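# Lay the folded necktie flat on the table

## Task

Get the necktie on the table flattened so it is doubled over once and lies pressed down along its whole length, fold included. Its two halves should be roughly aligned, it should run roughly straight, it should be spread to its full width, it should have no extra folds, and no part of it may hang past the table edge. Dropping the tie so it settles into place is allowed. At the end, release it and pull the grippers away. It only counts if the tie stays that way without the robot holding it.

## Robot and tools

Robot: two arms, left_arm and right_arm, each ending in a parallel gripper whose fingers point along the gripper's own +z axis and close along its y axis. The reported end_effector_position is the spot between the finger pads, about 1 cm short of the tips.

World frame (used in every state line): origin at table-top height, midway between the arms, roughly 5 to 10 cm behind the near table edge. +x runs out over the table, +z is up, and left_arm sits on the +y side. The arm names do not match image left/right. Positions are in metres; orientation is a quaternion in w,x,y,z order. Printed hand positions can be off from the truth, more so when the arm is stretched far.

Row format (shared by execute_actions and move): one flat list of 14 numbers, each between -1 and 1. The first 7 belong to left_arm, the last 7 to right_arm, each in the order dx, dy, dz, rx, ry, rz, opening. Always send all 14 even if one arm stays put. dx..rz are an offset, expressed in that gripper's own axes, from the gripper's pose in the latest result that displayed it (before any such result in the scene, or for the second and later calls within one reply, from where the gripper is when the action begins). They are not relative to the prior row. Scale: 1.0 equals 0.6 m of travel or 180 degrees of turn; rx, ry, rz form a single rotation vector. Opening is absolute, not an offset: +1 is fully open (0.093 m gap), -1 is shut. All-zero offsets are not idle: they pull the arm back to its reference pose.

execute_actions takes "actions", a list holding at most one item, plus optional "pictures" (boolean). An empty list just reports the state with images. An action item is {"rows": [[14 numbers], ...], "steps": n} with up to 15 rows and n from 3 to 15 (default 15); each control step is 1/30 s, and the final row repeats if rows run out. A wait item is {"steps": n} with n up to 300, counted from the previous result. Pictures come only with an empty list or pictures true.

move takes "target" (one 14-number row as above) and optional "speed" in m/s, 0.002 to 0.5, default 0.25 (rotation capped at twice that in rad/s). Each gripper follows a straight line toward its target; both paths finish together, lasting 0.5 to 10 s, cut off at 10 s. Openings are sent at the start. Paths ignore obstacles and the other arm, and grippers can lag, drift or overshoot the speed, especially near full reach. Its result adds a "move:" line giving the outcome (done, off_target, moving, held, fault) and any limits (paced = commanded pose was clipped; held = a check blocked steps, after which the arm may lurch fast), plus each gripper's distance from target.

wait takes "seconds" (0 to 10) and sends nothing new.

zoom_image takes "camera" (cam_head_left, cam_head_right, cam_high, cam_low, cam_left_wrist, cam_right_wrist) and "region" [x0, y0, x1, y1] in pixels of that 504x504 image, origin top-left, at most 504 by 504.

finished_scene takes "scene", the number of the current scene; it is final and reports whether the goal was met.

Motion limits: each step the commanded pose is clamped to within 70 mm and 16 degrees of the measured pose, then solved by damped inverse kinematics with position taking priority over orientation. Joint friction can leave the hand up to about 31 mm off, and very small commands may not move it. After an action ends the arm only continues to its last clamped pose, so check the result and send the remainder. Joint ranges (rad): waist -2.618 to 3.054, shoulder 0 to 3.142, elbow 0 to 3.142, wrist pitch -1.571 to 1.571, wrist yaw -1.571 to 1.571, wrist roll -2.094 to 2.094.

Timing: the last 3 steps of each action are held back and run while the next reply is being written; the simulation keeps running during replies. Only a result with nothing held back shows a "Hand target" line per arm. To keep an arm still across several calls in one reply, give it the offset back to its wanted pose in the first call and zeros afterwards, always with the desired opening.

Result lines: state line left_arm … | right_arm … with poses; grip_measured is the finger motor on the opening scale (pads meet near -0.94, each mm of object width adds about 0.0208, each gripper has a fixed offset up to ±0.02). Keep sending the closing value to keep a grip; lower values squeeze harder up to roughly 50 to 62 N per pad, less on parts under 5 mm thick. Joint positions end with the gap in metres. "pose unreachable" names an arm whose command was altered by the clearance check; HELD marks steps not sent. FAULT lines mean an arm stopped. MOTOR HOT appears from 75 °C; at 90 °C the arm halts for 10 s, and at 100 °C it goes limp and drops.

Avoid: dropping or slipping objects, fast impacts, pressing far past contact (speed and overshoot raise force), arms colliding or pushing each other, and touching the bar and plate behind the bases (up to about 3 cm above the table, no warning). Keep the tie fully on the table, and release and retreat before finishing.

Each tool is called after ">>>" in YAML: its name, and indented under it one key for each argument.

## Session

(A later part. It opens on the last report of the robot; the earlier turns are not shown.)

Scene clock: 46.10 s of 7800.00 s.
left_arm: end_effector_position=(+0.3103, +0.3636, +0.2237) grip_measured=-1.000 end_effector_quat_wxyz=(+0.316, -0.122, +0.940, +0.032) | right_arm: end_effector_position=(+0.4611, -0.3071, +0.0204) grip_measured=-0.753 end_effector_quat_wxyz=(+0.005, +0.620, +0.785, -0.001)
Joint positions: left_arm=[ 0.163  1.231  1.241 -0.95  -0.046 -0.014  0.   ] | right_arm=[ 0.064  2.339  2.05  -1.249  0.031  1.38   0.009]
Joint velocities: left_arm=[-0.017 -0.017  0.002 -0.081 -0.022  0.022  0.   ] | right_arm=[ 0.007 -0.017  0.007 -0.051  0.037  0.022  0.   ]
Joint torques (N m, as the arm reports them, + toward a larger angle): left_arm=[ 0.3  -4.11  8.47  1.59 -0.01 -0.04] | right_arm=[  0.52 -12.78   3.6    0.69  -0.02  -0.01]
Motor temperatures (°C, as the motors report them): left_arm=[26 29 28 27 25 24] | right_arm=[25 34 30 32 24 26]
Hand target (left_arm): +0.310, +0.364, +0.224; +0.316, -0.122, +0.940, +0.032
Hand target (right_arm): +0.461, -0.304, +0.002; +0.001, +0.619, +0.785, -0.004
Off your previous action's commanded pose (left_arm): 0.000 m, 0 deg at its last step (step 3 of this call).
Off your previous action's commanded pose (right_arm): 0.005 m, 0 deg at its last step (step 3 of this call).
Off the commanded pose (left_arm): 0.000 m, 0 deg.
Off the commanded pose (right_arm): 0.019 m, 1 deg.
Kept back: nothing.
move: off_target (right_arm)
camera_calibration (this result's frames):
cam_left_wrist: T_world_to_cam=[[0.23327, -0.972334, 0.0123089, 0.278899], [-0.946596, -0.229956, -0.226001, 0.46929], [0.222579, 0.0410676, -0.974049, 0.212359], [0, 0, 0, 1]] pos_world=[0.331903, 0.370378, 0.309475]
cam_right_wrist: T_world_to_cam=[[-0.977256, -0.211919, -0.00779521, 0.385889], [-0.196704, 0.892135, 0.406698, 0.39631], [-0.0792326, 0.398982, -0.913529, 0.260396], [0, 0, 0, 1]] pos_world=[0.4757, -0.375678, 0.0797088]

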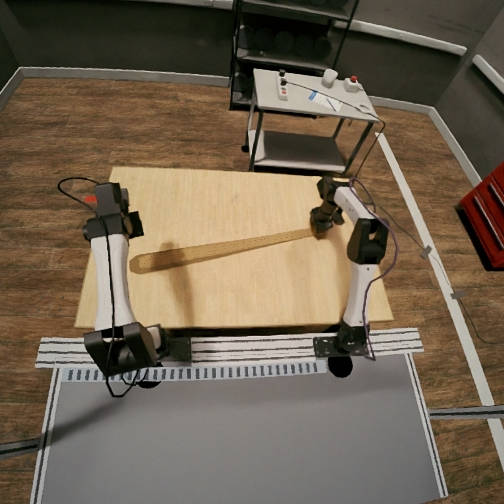

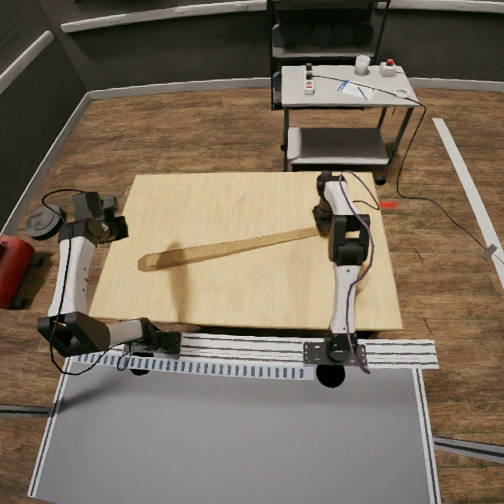

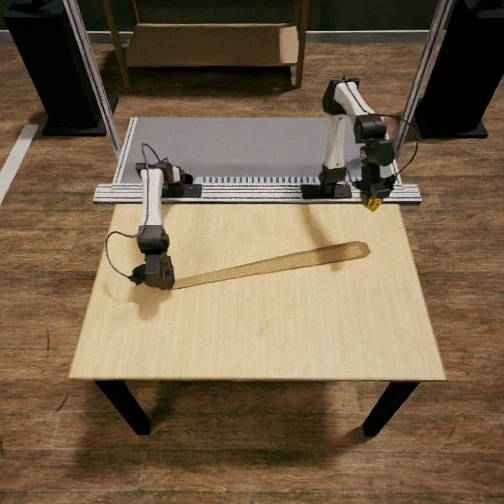

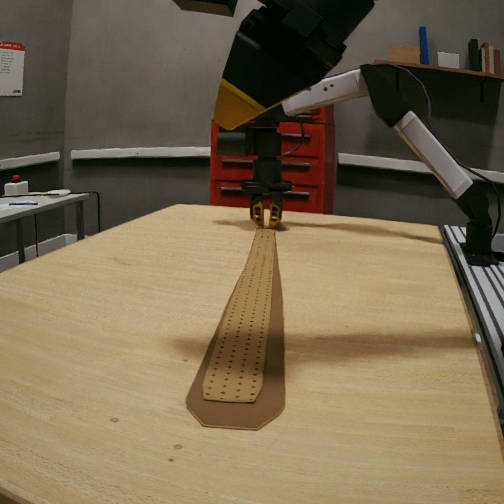

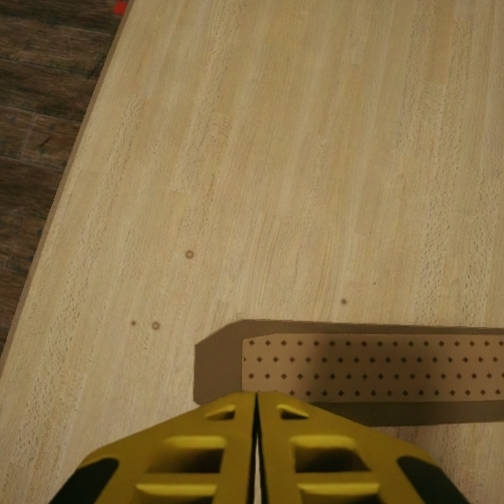

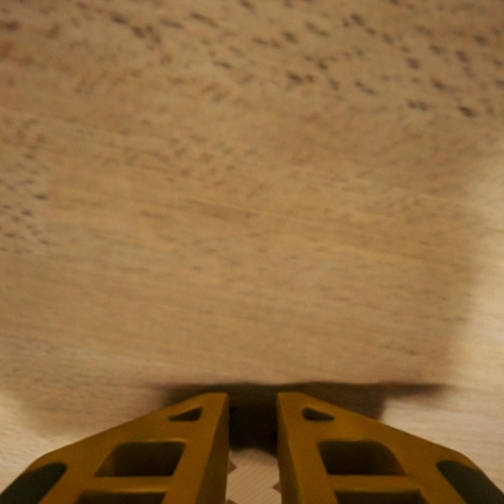

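>>> execute_actions:
  actions:
    - {"rows": [[0,0,0,0,0,0,-1, 0,0,0.036,0,0,0,-0.75],[0,0,0,0,0,0,-1, 0,0,0.04,0,0,0,-0.75],[0,0,0,0,0,0,-1, 0,0,0.044,0,0,0,-0.75],[0,0,0,0,0,0,-1, 0,0,0.044,0,0,0,-0.75],[0,0,0,0,0,0,-1, 0,0,0.044,0,0,0,-0.75],[0,0,0,0,0,0,-1, 0,0,0.044,0,0,0,-0.73],[0,0,0,0,0,0,-1, 0,0,0.044,0,0,0,-0.71],[0,0,0,0,0,0,-1, 0,0,0.044,0,0,0,-0.69],[0,0,0,0,0,0,-1, 0,0,0.044,0,0,0,-0.67],[0,0,0,0,0,0,-1, 0,0,0.044,0,0,0,-0.65],[0,0,0,0,0,0,-1, 0,0,0.044,0,0,0,-0.63],[0,0,0,0,0,0,-1, 0,0,0.044,0,0,0,-0.61],[0,0,0,0,0,0,-1, 0,0,0.044,0,0,0,-0.59],[0,0,0,0,0,0,-1, 0,0,0.044,0,0,0,-0.57],[0,0,0,0,0,0,-1, 0,0,0.044,0,0,0,-0.55]], "steps": 15}

>>> execute_actions:
  actions:
    - {"rows": [[0,0,0,0,0,0,-1, 0,0,0.043,0,0,0,-0.53],[0,0,0,0,0,0,-1, 0,0,0.043,0,0,0,-0.51],[0,0,0,0,0,0,-1, 0,0,0.043,0,0,0,-0.49],[0,0,0,0,0,0,-1, 0,0,0.043,0,0,0,-0.47],[0,0,0,0,0,0,-1, 0,0,0.043,0,0,0,-0.45],[0,0,0,0,0,0,-1, 0,0,0.043,0,0,0,-0.43],[0,0,0,0,0,0,-1, 0,0,0.043,0,0,0,-0.41],[0,0,0,0,0,0,-1, 0,0,0.043,0,0,0,-0.39],[0,0,0,0,0,0,-1, 0,0,0.043,0,0,0,-0.37],[0,0,0,0,0,0,-1, 0,0,0.043,0,0,0,-0.35]], "steps": 15}
  pictures: true

Scene clock: 46.93 s of 7800.00 s.
left_arm: end_effector_position=(+0.3103, +0.3636, +0.2237) grip_measured=-1.000 end_effector_quat_wxyz=(+0.316, -0.122, +0.940, +0.032) | right_arm: end_effector_position=(+0.4631, -0.3070, +0.0198) grip_measured=-0.622 end_effector_quat_wxyz=(+0.014, +0.620, +0.785, +0.007)
Joint positions: left_arm=[ 0.163  1.231  1.241 -0.95  -0.046 -0.014  0.   ] | right_arm=[ 0.064  2.321  2.015 -1.209  0.031  1.38   0.015]
Joint velocities: left_arm=[-0.007 -0.017 -0.012  0.037 -0.066 -0.095  0.   ] | right_arm=[-0.002 -0.007 -0.012  0.022 -0.037  0.007  0.017]
Joint torques (N m, as the arm reports them, + toward a larger angle): left_arm=[ 0.3  -4.13  8.46  1.58 -0.02 -0.04] | right_arm=[  0.   -11.85   2.88   0.71   0.    -0.06]
Motor temperatures (°C, as the motors report them): left_arm=[26 29 28 27 25 24] | right_arm=[25 35 29 32 24 26]
Steps of this call (steps 1 to 13: nothing new was sent; steps 14 to 25: the first 12 steps of this action). Readings (end_effector_position):
14: left_arm (+0.3103, +0.3636, +0.2237) | right_arm (+0.4610, -0.3071, +0.0200)
15: left_arm (+0.3103, +0.3636, +0.2237) | right_arm (+0.4609, -0.3071, +0.0198)
17: left_arm (+0.3103, +0.3636, +0.2237) | right_arm (+0.4608, -0.3071, +0.0197)
21: left_arm (+0.3103, +0.3636, +0.2237) | right_arm (+0.4613, -0.3071, +0.0196)
25: the state above

Scene clock: 47.43 s of 7800.00 s.
left_arm: end_effector_position=(+0.3103, +0.3636, +0.2237) grip_measured=-1.000 end_effector_quat_wxyz=(+0.316, -0.122, +0.940, +0.032) | right_arm: end_effector_position=(+0.4695, -0.3056, +0.0200) grip_measured=-0.354 end_effector_quat_wxyz=(+0.026, +0.620, +0.784, +0.022)
Joint positions: left_arm=[ 0.163  1.231  1.241 -0.95  -0.046 -0.014  0.   ] | right_arm=[ 0.064  2.308  1.992 -1.161  0.025  1.38   0.028]
Joint velocities: left_arm=[ 0.012 -0.002 -0.002  0.037  0.051  0.022  0.   ] | right_arm=[-0.017  0.002  0.012  0.022  0.022 -0.066  0.001]
Joint torques (N m, as the arm reports them, + toward a larger angle): left_arm=[ 0.32 -4.1   8.47  1.59 -0.02 -0.04] | right_arm=[  0.01 -11.95   2.85   0.8    0.04  -0.06]
Motor temperatures (°C, as the motors report them): left_arm=[26 29 28 27 25 24] | right_arm=[25 35 29 31 24 26]
Off your previous action's commanded pose (left_arm): 0.000 m, 0 deg at its last step (step 3 of this call).
Off your previous action's commanded pose (right_arm): 0.026 m, 2 deg at its last step (step 3 of this call).
Steps of this call (steps 1 to 3: the last 3 steps of your previous action; steps 4 to 15: the first 12 steps of this action, its rows measured from where the robot was after step 3). Readings (end_effector_position):
3: left_arm (+0.3103, +0.3636, +0.2237) | right_arm (+0.4646, -0.3068, +0.0198)
4: left_arm (+0.3103, +0.3636, +0.2237) | right_arm (+0.4651, -0.3067, +0.0197)
5: left_arm (+0.3103, +0.3636, +0.2237) | right_arm (+0.4654, -0.3065, +0.0198)
7: left_arm (+0.3103, +0.3636, +0.2237) | right_arm (+0.4665, -0.3063, +0.0197)
11: left_arm (+0.3103, +0.3636, +0.2237) | right_arm (+0.4685, -0.3059, +0.0200)
15: the state above
camera_calibration (this result's frames):
cam_left_wrist: T_world_to_cam=[[0.23327, -0.972334, 0.0123089, 0.278899], [-0.946596, -0.229956, -0.226001, 0.46929], [0.222579, 0.0410676, -0.974049, 0.212359], [0, 0, 0, 1]] pos_world=[0.331903, 0.370378, 0.309475]
cam_right_wrist: T_world_to_cam=[[-0.975153, -0.210396, -0.0693574, 0.395131], [-0.22034, 0.888695, 0.402083, 0.40697], [-0.0229591, 0.407375, -0.912972, 0.23622], [0, 0, 0, 1]] pos_world=[0.480408, -0.374768, 0.0794317]

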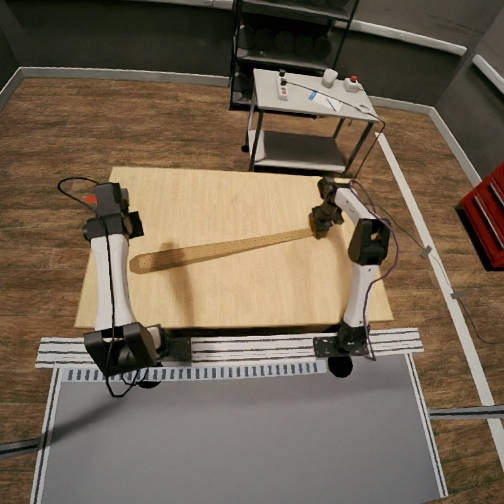

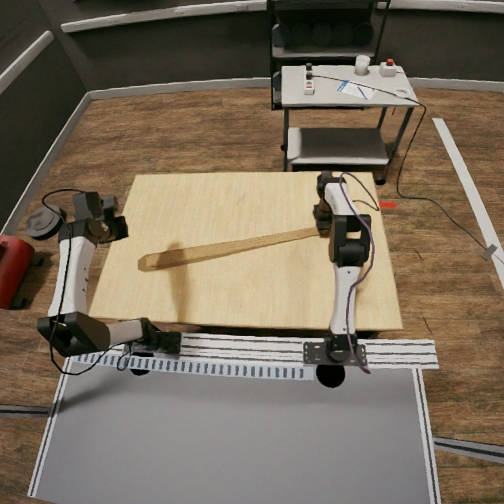

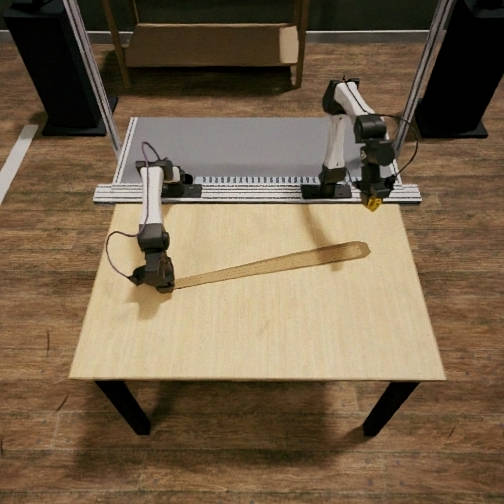

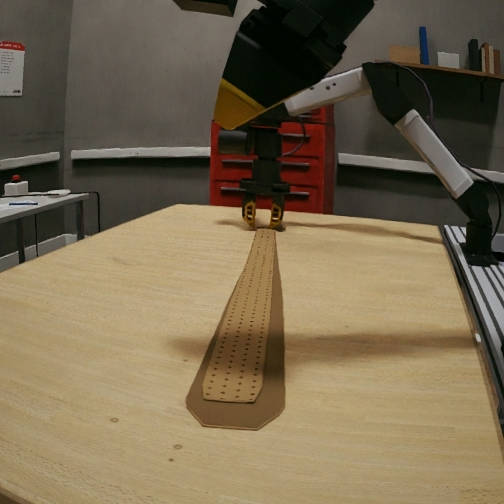

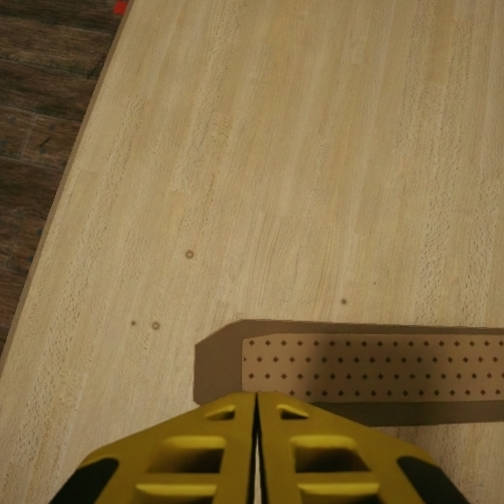

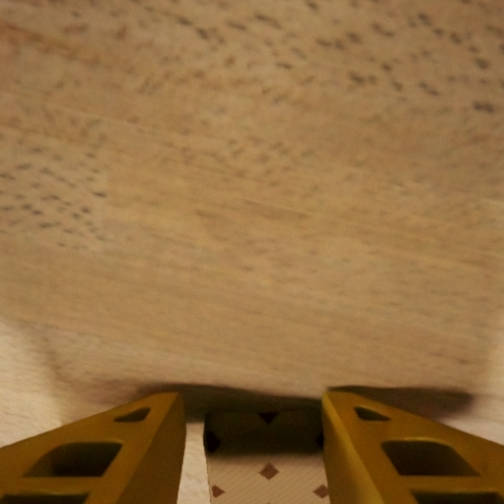

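>>> execute_actions:
  actions:
    - {"rows": [[0,0,0,0,0,0,-1, 0,0,0.02,0,0,0,-0.35],[0,0,0,0,0,0,-1, 0,0,0.0,0,0,0,-0.35],[0,0,0,0,0,0,-1, 0,0,-0.015,0,0,0,-0.35],[0,0,0,0,0,0,-1, 0,0,-0.025,0,0,0,-0.35],[0,0,0,0,0,0,-1, 0,0,-0.035,0,0,0,-0.35],[0,0,0,0,0,0,-1, 0,0,-0.042,0,0,0,-0.35],[0,0,0,0,0,0,-1, 0,0,-0.045,0,0,0,-0.35],[0,0,0,0,0,0,-1, 0,-0.003,-0.045,0.005,0,0,-0.35],[0,0,0,0,0,0,-1, 0,-0.006,-0.045,0.01,0,0,-0.37],[0,0,0,0,0,0,-1, 0,-0.009,-0.045,0.015,0,0,-0.39],[0,0,0,0,0,0,-1, 0,-0.012,-0.045,0.02,0,0,-0.40],[0,0,0,0,0,0,-1, 0,-0.014,-0.045,0.023,0,0,-0.40]], "steps": 15}

>>> wait:
  seconds: 0.3

Scene clock: 48.17 s of 7800.00 s.
left_arm: end_effector_position=(+0.3103, +0.3636, +0.2237) grip_measured=-1.000 end_effector_quat_wxyz=(+0.316, -0.122, +0.940, +0.032) | right_arm: end_effector_position=(+0.4714, -0.3061, +0.0471) grip_measured=-0.396 end_effector_quat_wxyz=(+0.027, +0.620, +0.784, +0.023)
Joint positions: left_arm=[ 0.163  1.231  1.241 -0.95  -0.046 -0.014  0.   ] | right_arm=[ 0.064  2.307  2.098 -1.265  0.025  1.38   0.026]
Joint velocities: left_arm=[-0.032  0.022 -0.002 -0.007 -0.022 -0.037  0.   ] | right_arm=[ 0.007  0.085  0.452 -0.432 -0.007  0.007 -0.003]
Joint torques (N m, as the arm reports them, + toward a larger angle): left_arm=[ 0.3  -4.1   8.45  1.59 -0.01 -0.04] | right_arm=[  0.25 -13.08   7.12   0.26   0.1   -0.03]
Motor temperatures (°C, as the motors report them): left_arm=[26 29 28 27 25 24] | right_arm=[25 35 29 31 24 26]
Off your previous action's commanded pose (left_arm): 0.000 m, 0 deg at its last step (step 3 of this call).
Off your previous action's commanded pose (right_arm): 0.026 m, 2 deg at its last step (step 3 of this call).
Steps of this call (steps 1 to 3: the last 3 steps of your previous action; steps 4 to 10: nothing new was sent; steps 11 to 22: the first 12 steps of this action). Readings (end_effector_position):
11: left_arm (+0.3103, +0.3636, +0.2237) | right_arm (+0.4697, -0.3055, +0.0209)
12: left_arm (+0.3103, +0.3636, +0.2237) | right_arm (+0.4698, -0.3055, +0.0217)
14: left_arm (+0.3103, +0.3636, +0.2237) | right_arm (+0.4699, -0.3056, +0.0239)
18: left_arm (+0.3103, +0.3636, +0.2237) | right_arm (+0.4705, -0.3058, +0.0333)
22: the state above

Scene clock: 48.57 s of 7800.00 s.
left_arm: end_effector_position=(+0.3103, +0.3636, +0.2237) grip_measured=-1.000 end_effector_quat_wxyz=(+0.316, -0.122, +0.940, +0.032) | right_arm: end_effector_position=(+0.4617, -0.3068, +0.0454) grip_measured=-0.397 end_effector_quat_wxyz=(+0.006, +0.620, +0.785, +0.003)
Joint positions: left_arm=[ 0.163  1.231  1.241 -0.95  -0.046 -0.014  0.   ] | right_arm=[ 0.064  2.329  2.131 -1.333  0.026  1.38   0.026]
Joint velocities: left_arm=[ 0.017  0.002 -0.012 -0.022  0.051 -0.007  0.   ] | right_arm=[-0.012 -0.002  0.017 -0.022  0.066  0.007 -0.001]
Joint torques (N m, as the arm reports them, + toward a larger angle): left_arm=[ 0.31 -4.11  8.47  1.59 -0.02 -0.04] | right_arm=[  0.27 -14.27   7.47   0.19   0.1   -0.02]
Motor temperatures (°C, as the motors report them): left_arm=[26 29 28 27 25 24] | right_arm=[25 35 30 31 24 26]
Hand target (left_arm): +0.310, +0.364, +0.224; +0.316, -0.122, +0.940, +0.032
Hand target (right_arm): +0.460, -0.308, +0.047; +0.005, +0.620, +0.785, -0.005
Off the commanded pose (left_arm): 0.000 m, 0 deg.
Off the commanded pose (right_arm): 0.003 m, 1 deg.
Kept back: nothing.
Steps of this call (steps 1 to 3: the last 3 steps of your previous action; steps 4 to 12: nothing new was sent). Readings (end_effector_position):
1: left_arm (+0.3103, +0.3636, +0.2237) | right_arm (+0.4716, -0.3063, +0.0496)
2: left_arm (+0.3103, +0.3636, +0.2237) | right_arm (+0.4714, -0.3064, +0.0509)
4: left_arm (+0.3103, +0.3636, +0.2237) | right_arm (+0.4696, -0.3066, +0.0514)
8: left_arm (+0.3103, +0.3636, +0.2237) | right_arm (+0.4641, -0.3068, +0.0471)
12: the state above
camera_calibration (this result's frames):
cam_left_wrist: T_world_to_cam=[[0.23327, -0.972334, 0.0123089, 0.278899], [-0.946596, -0.229956, -0.226001, 0.46929], [0.222579, 0.0410676, -0.974049, 0.212359], [0, 0, 0, 1]] pos_world=[0.331903, 0.370378, 0.309475]
cam_right_wrist: T_world_to_cam=[[-0.977198, -0.211741, -0.0157778, 0.387091], [-0.199468, 0.890007, 0.409999, 0.386508], [-0.0727712, 0.403798, -0.911949, 0.281539], [0, 0, 0, 1]] pos_world=[0.475849, -0.375717, 0.104389]

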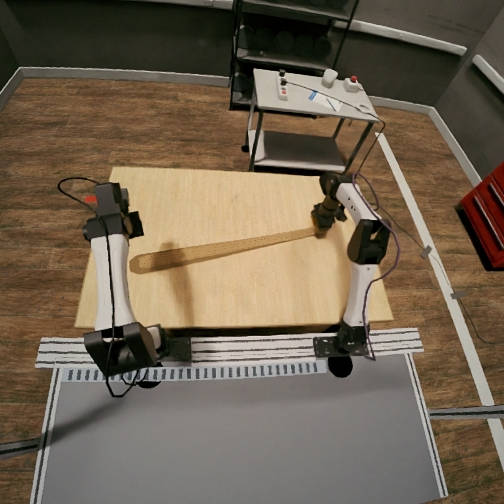

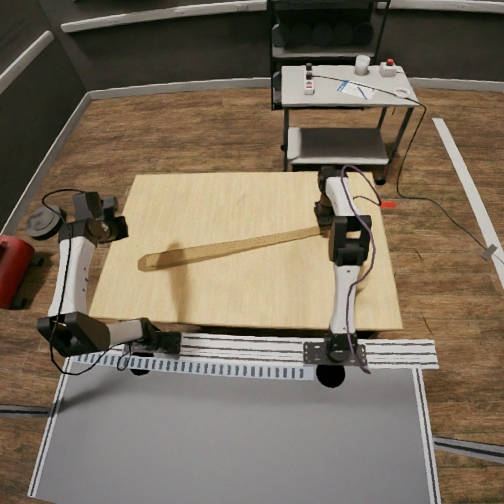

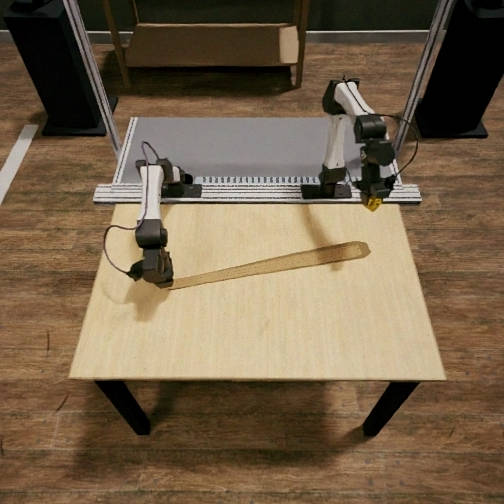

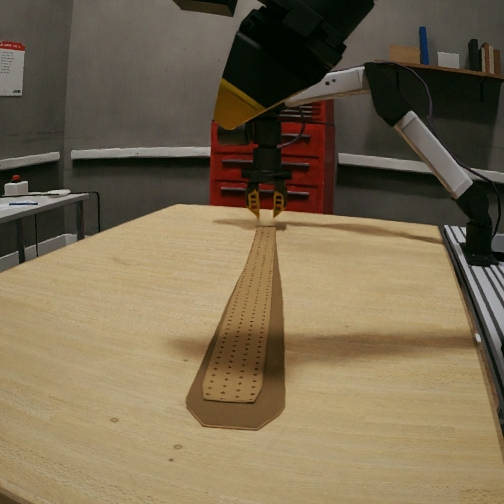

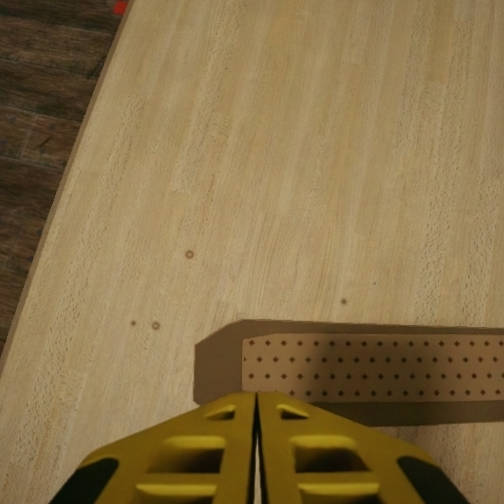

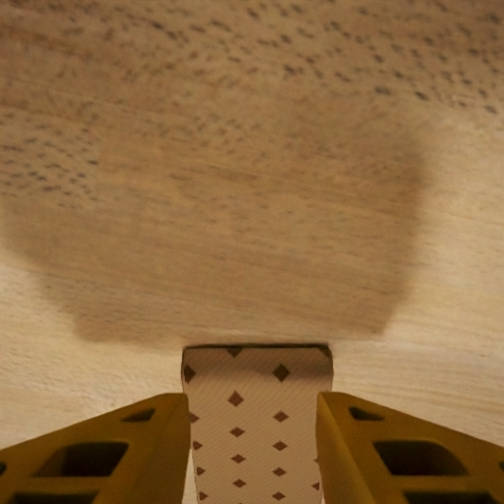

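>>> move:
  target: [0,0,0,0,0,0,-1, 0.003,-0.004,0.084,0.004,0,0,-0.40]
  speed: 0.05

Scene clock: 50.03 s of 7800.00 s.
left_arm: end_effector_position=(+0.3103, +0.3636, +0.2237) grip_measured=-1.000 end_effector_quat_wxyz=(+0.316, -0.122, +0.940, +0.032) | right_arm: end_effector_position=(+0.4589, -0.3064, +0.0198) grip_measured=-0.397 end_effector_quat_wxyz=(+0.006, +0.620, +0.785, +0.003)
Joint positions: left_arm=[ 0.163  1.231  1.241 -0.95  -0.046 -0.014  0.   ] | right_arm=[ 0.064  2.32   2.015 -1.226  0.027  1.38   0.026]
Joint velocities: left_arm=[-0.002  0.002 -0.007 -0.037 -0.007 -0.007  0.   ] | right_arm=[ 0.002  0.002 -0.012  0.022 -0.095 -0.066  0.001]
Joint torques (N m, as the arm reports them, + toward a larger angle): left_arm=[ 0.31 -4.09  8.46  1.59 -0.02 -0.04] | right_arm=[  0.29 -11.95   2.96   0.83   0.01  -0.03]
Motor temperatures (°C, as the motors report them): left_arm=[26 28 28 27 25 24] | right_arm=[25 35 29 31 24 26]
Hand target (left_arm): +0.310, +0.364, +0.224; +0.316, -0.122, +0.940, +0.032
Hand target (right_arm): +0.459, -0.305, -0.004; +0.002, +0.620, +0.785, -0.002
Off the commanded pose (left_arm): 0.000 m, 0 deg.
Off the commanded pose (right_arm): 0.025 m, 1 deg.
Kept back: nothing.
move: off_target (right_arm)
camera_calibration (this result's frames):
cam_left_wrist: T_world_to_cam=[[0.23327, -0.972334, 0.0123089, 0.278899], [-0.946596, -0.229956, -0.226001, 0.46929], [0.222579, 0.0410676, -0.974049, 0.212359], [0, 0, 0, 1]] pos_world=[0.331903, 0.370378, 0.309475]
cam_right_wrist: T_world_to_cam=[[-0.977203, -0.211751, -0.0153372, 0.384054], [-0.199322, 0.89017, 0.409718, 0.396053], [-0.0731053, 0.403435, -0.912083, 0.2579], [0, 0, 0, 1]] pos_world=[0.473095, -0.375276, 0.0788465]

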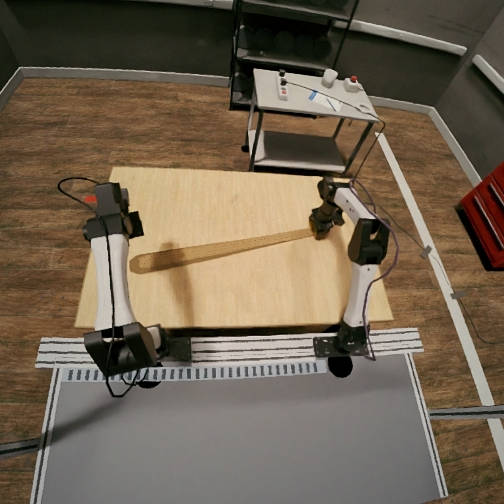

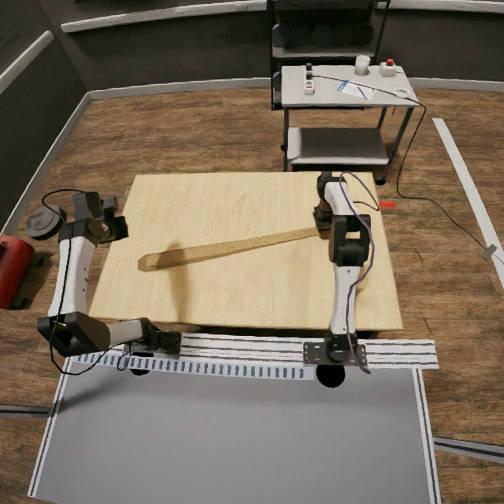

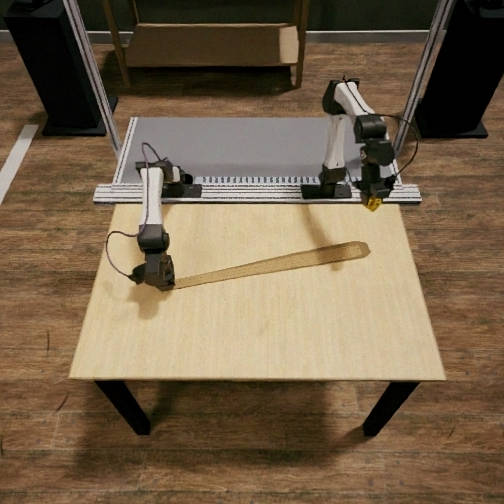

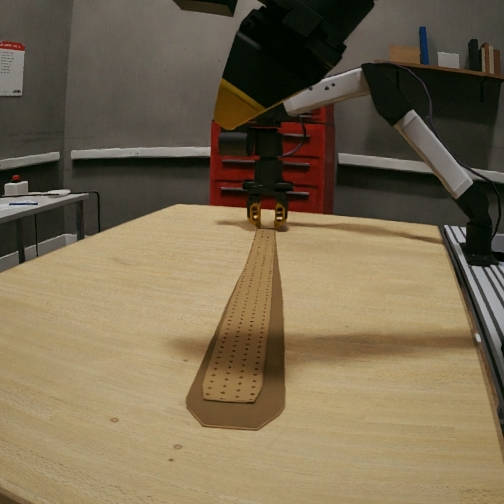

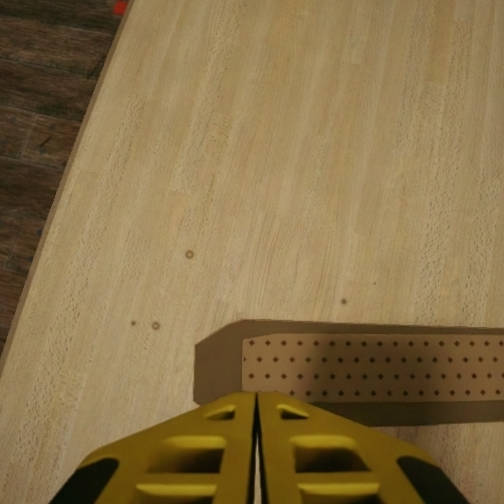

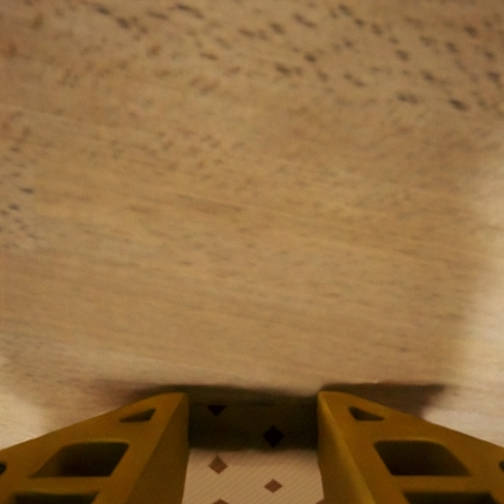

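>>> wait:
  seconds: 1.5

>>> move:
  target: [0,0,0,0,0,0,-1, 0,0,-0.07,0,0,0,-0.40]
  speed: 0.08

Scene clock: 53.13 s of 7800.00 s.
left_arm: end_effector_position=(+0.3103, +0.3636, +0.2237) grip_measured=-1.000 end_effector_quat_wxyz=(+0.316, -0.122, +0.940, +0.032) | right_arm: end_effector_position=(+0.4589, -0.3064, +0.0197) grip_measured=-0.397 end_effector_quat_wxyz=(+0.006, +0.620, +0.785, +0.003)
Joint positions: left_arm=[ 0.163  1.231  1.241 -0.95  -0.046 -0.014  0.   ] | right_arm=[ 0.064  2.32   2.014 -1.225  0.027  1.38   0.026]
Joint velocities: left_arm=[-0.007 -0.002  0.002 -0.007 -0.022  0.022  0.   ] | right_arm=[ 0.007 -0.017 -0.007  0.007 -0.037 -0.037  0.001]
Joint torques (N m, as the arm reports them, + toward a larger angle): left_arm=[ 0.29 -4.09  8.47  1.59 -0.02 -0.04] | right_arm=[  0.28 -11.93   2.97   0.83   0.    -0.03]
Motor temperatures (°C, as the motors report them): left_arm=[26 28 28 28 25 24] | right_arm=[25 36 29 31 24 26]
Hand target (left_arm): +0.310, +0.364, +0.224; +0.316, -0.122, +0.940, +0.032
Hand target (right_arm): +0.459, -0.305, -0.004; +0.002, +0.620, +0.785, -0.002
Off the commanded pose (left_arm): 0.000 m, 0 deg.
Off the commanded pose (right_arm): 0.025 m, 1 deg.
Kept back: nothing.
Steps of this call (steps 1 to 90: nothing new was sent; then 0.10 s passed at rest). Readings (end_effector_position):
1: left_arm (+0.3103, +0.3636, +0.2237) | right_arm (+0.4590, -0.3064, +0.0198)
2: left_arm (+0.3103, +0.3636, +0.2237) | right_arm (+0.4589, -0.3064, +0.0197)
4: left_arm (+0.3103, +0.3636, +0.2237) | right_arm (+0.4589, -0.3064, +0.0197)
8: left_arm (+0.3103, +0.3636, +0.2237) | right_arm (+0.4589, -0.3064, +0.0197)
90: the state above
camera_calibration (this result's frames):
cam_left_wrist: T_world_to_cam=[[0.23327, -0.972334, 0.0123089, 0.278899], [-0.946596, -0.229956, -0.226001, 0.46929], [0.222579, 0.0410676, -0.974049, 0.212359], [0, 0, 0, 1]] pos_world=[0.331903, 0.370378, 0.309475]
cam_right_wrist: T_world_to_cam=[[-0.977203, -0.211751, -0.0153372, 0.384044], [-0.199322, 0.89017, 0.409718, 0.396088], [-0.0731053, 0.403435, -0.912083, 0.257811], [0, 0, 0, 1]] pos_world=[0.473086, -0.375274, 0.0787507]

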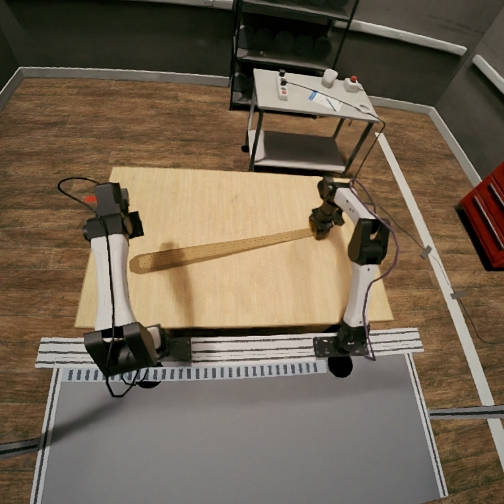

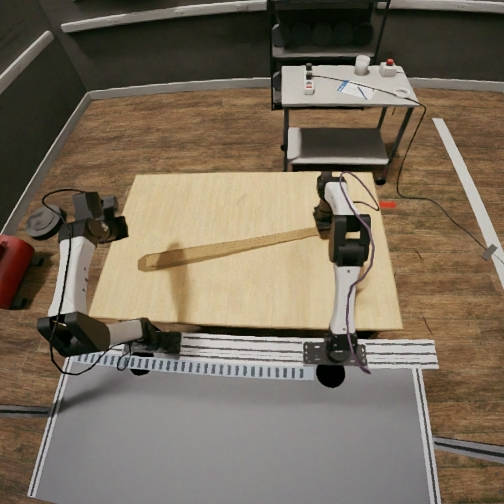

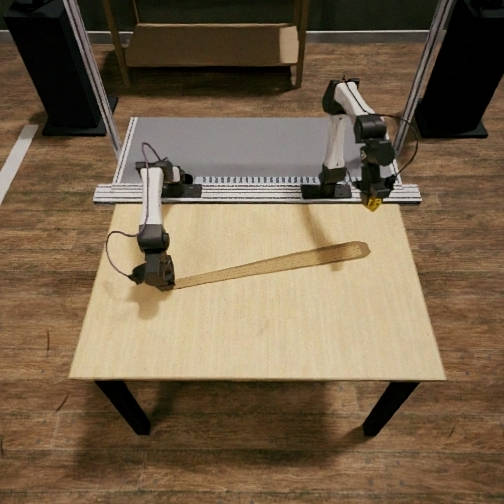

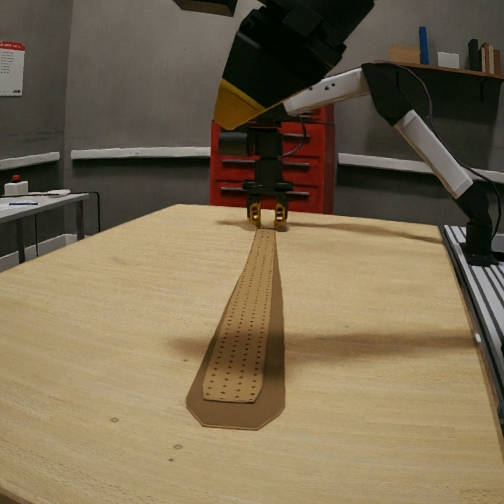

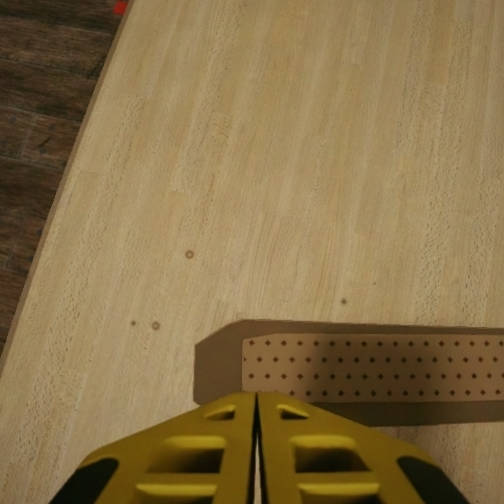

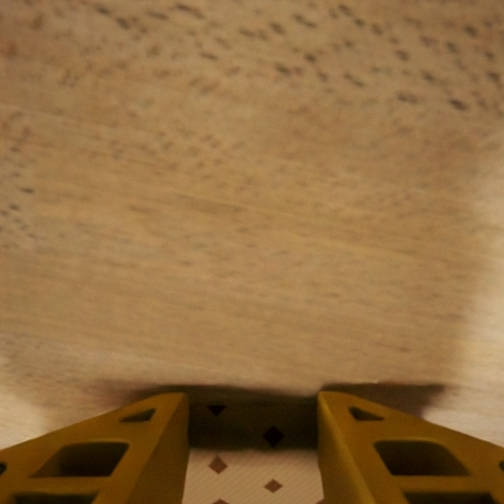

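Scene clock: 54.20 s of 7800.00 s.
left_arm: end_effector_position=(+0.3103, +0.3636, +0.2237) grip_measured=-1.000 end_effector_quat_wxyz=(+0.316, -0.122, +0.940, +0.032) | right_arm: end_effector_position=(+0.4589, -0.3073, +0.0556) grip_measured=-0.397 end_effector_quat_wxyz=(+0.006, +0.620, +0.785, +0.003)
Joint positions: left_arm=[ 0.163  1.231  1.241 -0.95  -0.046 -0.014  0.   ] | right_arm=[ 0.064  2.316  2.149 -1.365  0.027  1.38   0.026]
Joint velocities: left_arm=[ 0.012 -0.017 -0.007  0.022 -0.066  0.007  0.   ] | right_arm=[-0.002 -0.012 -0.007 -0.051 -0.022 -0.022 -0.   ]
Joint torques (N m, as the arm reports them, + toward a larger angle): left_arm=[ 0.31 -4.1   8.46  1.58 -0.01 -0.05] | right_arm=[  0.19 -14.94   7.58   0.17  -0.02  -0.04]
Motor temperatures (°C, as the motors report them): left_arm=[26 28 28 28 25 24] | right_arm=[25 36 29 31 24 26]
Hand target (left_arm): +0.310, +0.364, +0.224; +0.316, -0.122, +0.940, +0.032
Hand target (right_arm): +0.458, -0.307, +0.062; +0.007, +0.620, +0.785, +0.003
Off the commanded pose (left_arm): 0.000 m, 0 deg.
Off the commanded pose (right_arm): 0.006 m, 0 deg.
Kept back: nothing.
move: done
camera_calibration (this result's frames):
cam_left_wrist: T_world_to_cam=[[0.23327, -0.972334, 0.0123089, 0.278899], [-0.946596, -0.229956, -0.226001, 0.46929], [0.222579, 0.0410676, -0.974049, 0.212359], [0, 0, 0, 1]] pos_world=[0.331903, 0.370378, 0.309475]
cam_right_wrist: T_world_to_cam=[[-0.977203, -0.211751, -0.0153372, 0.384433], [-0.199322, 0.89017, 0.409718, 0.382154], [-0.0731053, 0.403435, -0.912083, 0.290849], [0, 0, 0, 1]] pos_world=[0.473103, -0.376116, 0.114599]

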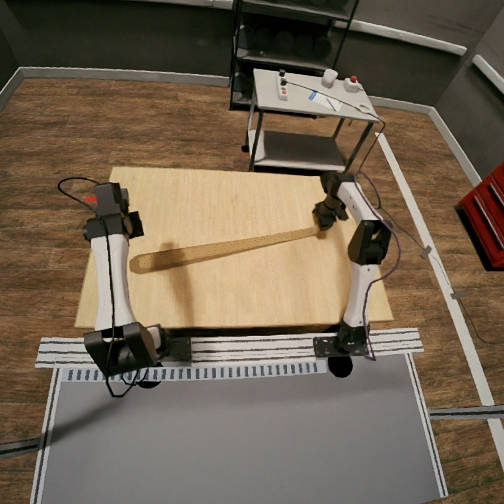

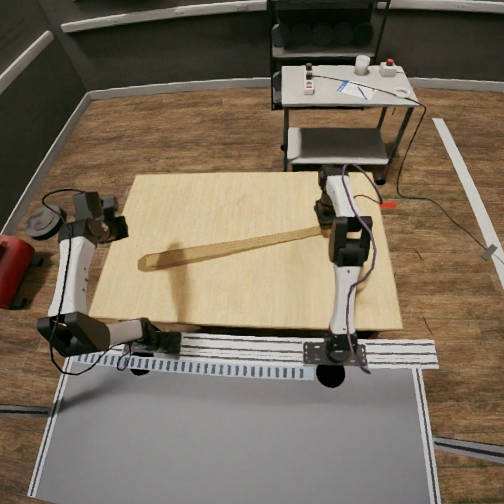

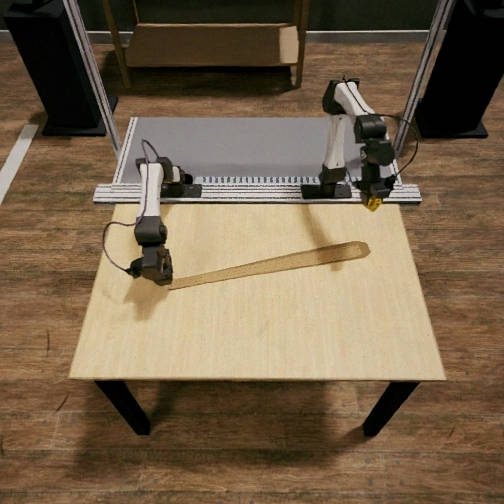

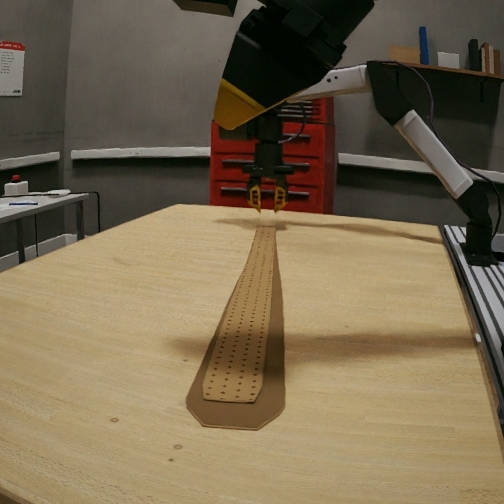

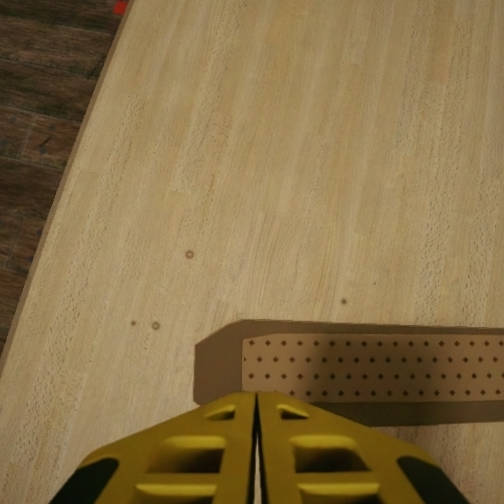

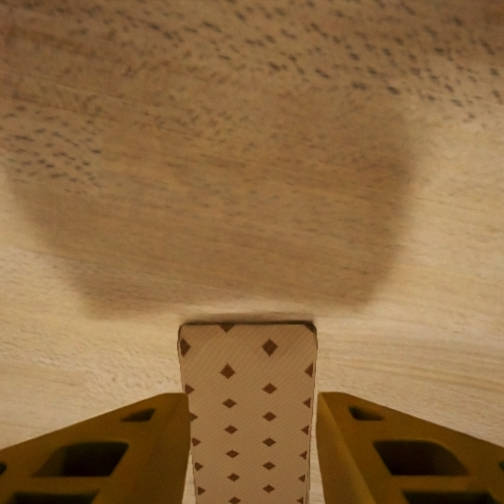

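>>> zoom_image:
  camera: "cam_head_left"
  region: [285, 218, 335, 248]

>>> zoom_image:
  camera: "cam_right_wrist"
  region: [160, 300, 340, 400]

Region (285, 218, 335, 248) of cam_head_left's 504x504 image, scaled by 10.080, with more detail than that image has; it fills the top 302 rows of this view, and the rest is white.

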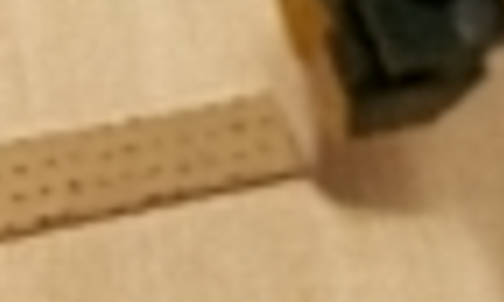

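Region (160, 300, 340, 400) of cam_right_wrist's 504x504 image, scaled by 2.800, with more detail than that image has.

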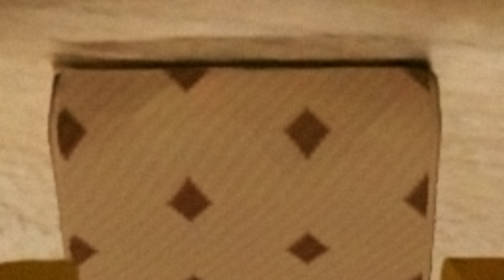

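>>> move:
  target: [0,0,0,0,0,0,-1, 0.0068,-0.1585,-0.0753,-0.289,-0.309,-0.4288,-0.4]
  speed: 0.45

Scene clock: 57.43 s of 7800.00 s.
left_arm: end_effector_position=(+0.3103, +0.3636, +0.2237) grip_measured=-1.000 end_effector_quat_wxyz=(+0.316, -0.122, +0.940, +0.032) | right_arm: end_effector_position=(+0.3680, -0.3242, +0.1051) grip_measured=-0.397 end_effector_quat_wxyz=(+0.576, -0.082, +0.812, +0.036)
Joint positions: left_arm=[ 0.163  1.231  1.241 -0.95  -0.046 -0.014  0.   ] | right_arm=[-0.098  1.284  0.361  0.595 -0.259 -0.152  0.026]
Joint velocities: left_arm=[-0.002 -0.027  0.002  0.037  0.007  0.037  0.   ] | right_arm=[-0.012 -0.017  0.017 -0.007 -0.037 -0.007  0.   ]
Joint torques (N m, as the arm reports them, + toward a larger angle): left_arm=[ 0.3  -4.13  8.46  1.59 -0.01 -0.04] | right_arm=[-0.72 -3.76  5.25  2.07 -0.3  -0.11]
Motor temperatures (°C, as the motors report them): left_arm=[26 28 29 28 25 24] | right_arm=[25 36 30 31 24 26]
Hand target (left_arm): +0.310, +0.364, +0.224; +0.316, -0.122, +0.940, +0.032
Hand target (right_arm): +0.365, -0.325, +0.098; +0.573, -0.085, +0.814, +0.038
Off the commanded pose (left_arm): 0.000 m, 0 deg.
Off the commanded pose (right_arm): 0.007 m, 2 deg.
Kept back: nothing.
move: done
camera_calibration (this result's frames):
cam_left_wrist: T_world_to_cam=[[0.23327, -0.972334, 0.0123089, 0.278899], [-0.946596, -0.229956, -0.226001, 0.46929], [0.222579, 0.0410676, -0.974049, 0.212359], [0, 0, 0, 1]] pos_world=[0.331903, 0.370378, 0.309475]
cam_right_wrist: T_world_to_cam=[[0.170129, -0.985301, 0.0154633, -0.383501], [-0.682226, -0.129092, -0.719654, 0.324783], [0.711072, 0.111884, -0.69416, -0.0697941], [0, 0, 0, 1]] pos_world=[0.336448, -0.328128, 0.191213]

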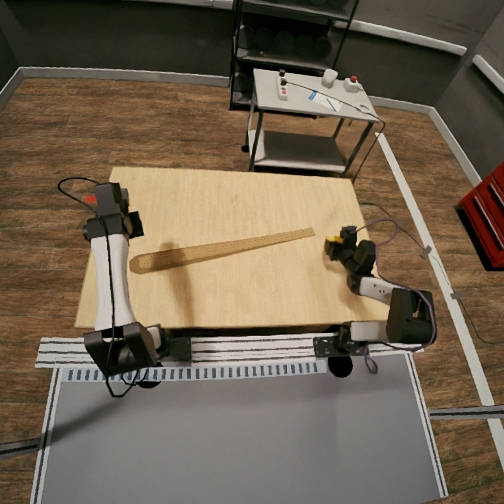

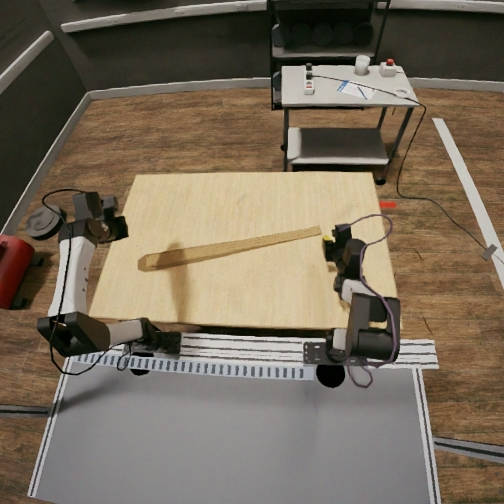

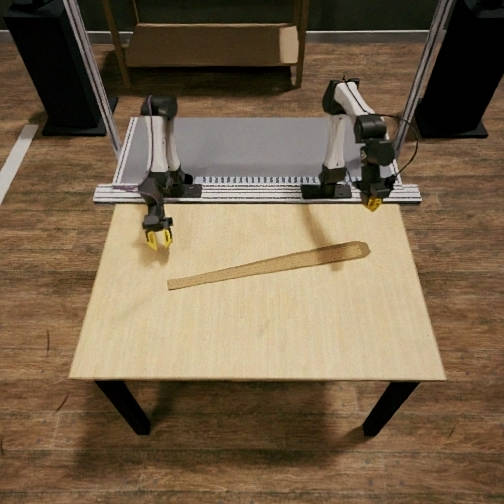

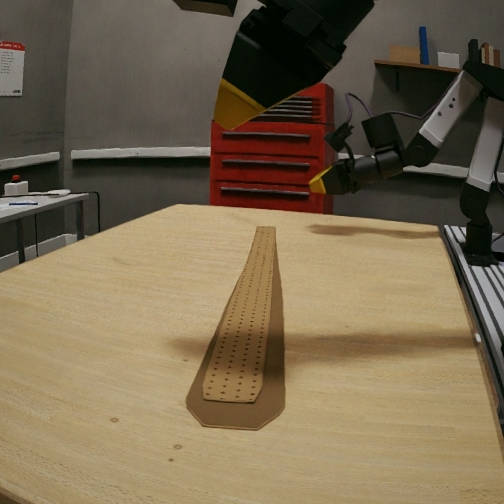

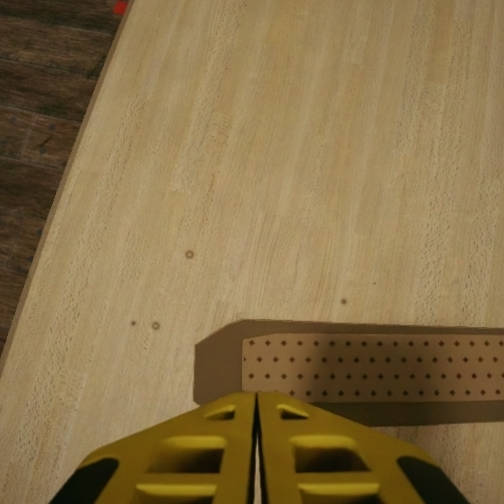

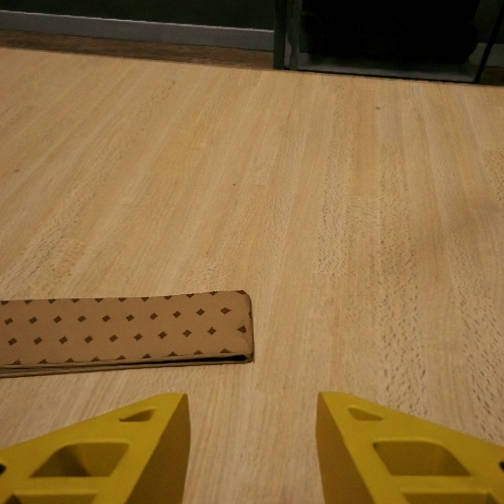

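>>> zoom_image:
  camera: "cam_right_wrist"
  region: [120, 275, 280, 385]

>>> zoom_image:
  camera: "cam_right_wrist"
  region: [190, 330, 270, 375]

>>> zoom_image:
  camera: "cam_high"
  region: [155, 262, 235, 302]

Region (120, 275, 280, 385) of cam_right_wrist's 504x504 image, scaled by 3.150, with more detail than that image has; it fills the top 346 rows of this view, and the rest is white.

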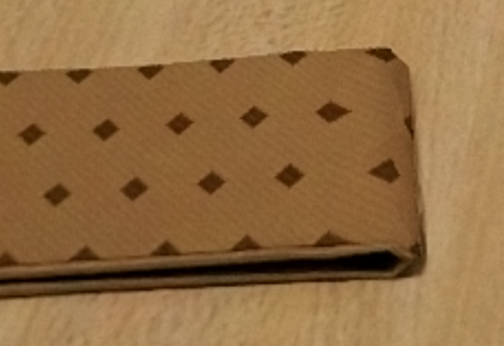

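Region (190, 330, 270, 375) of cam_right_wrist's 504x504 image, scaled by 6.300, with more detail than that image has; it fills the top 284 rows of this view, and the rest is white.

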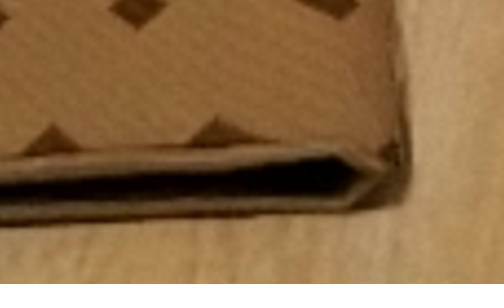

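Region (155, 262, 235, 302) of cam_high's 504x504 image, scaled by 6.300, with more detail than that image has.

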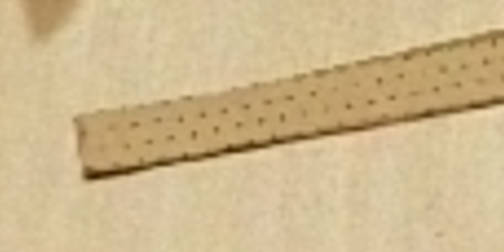

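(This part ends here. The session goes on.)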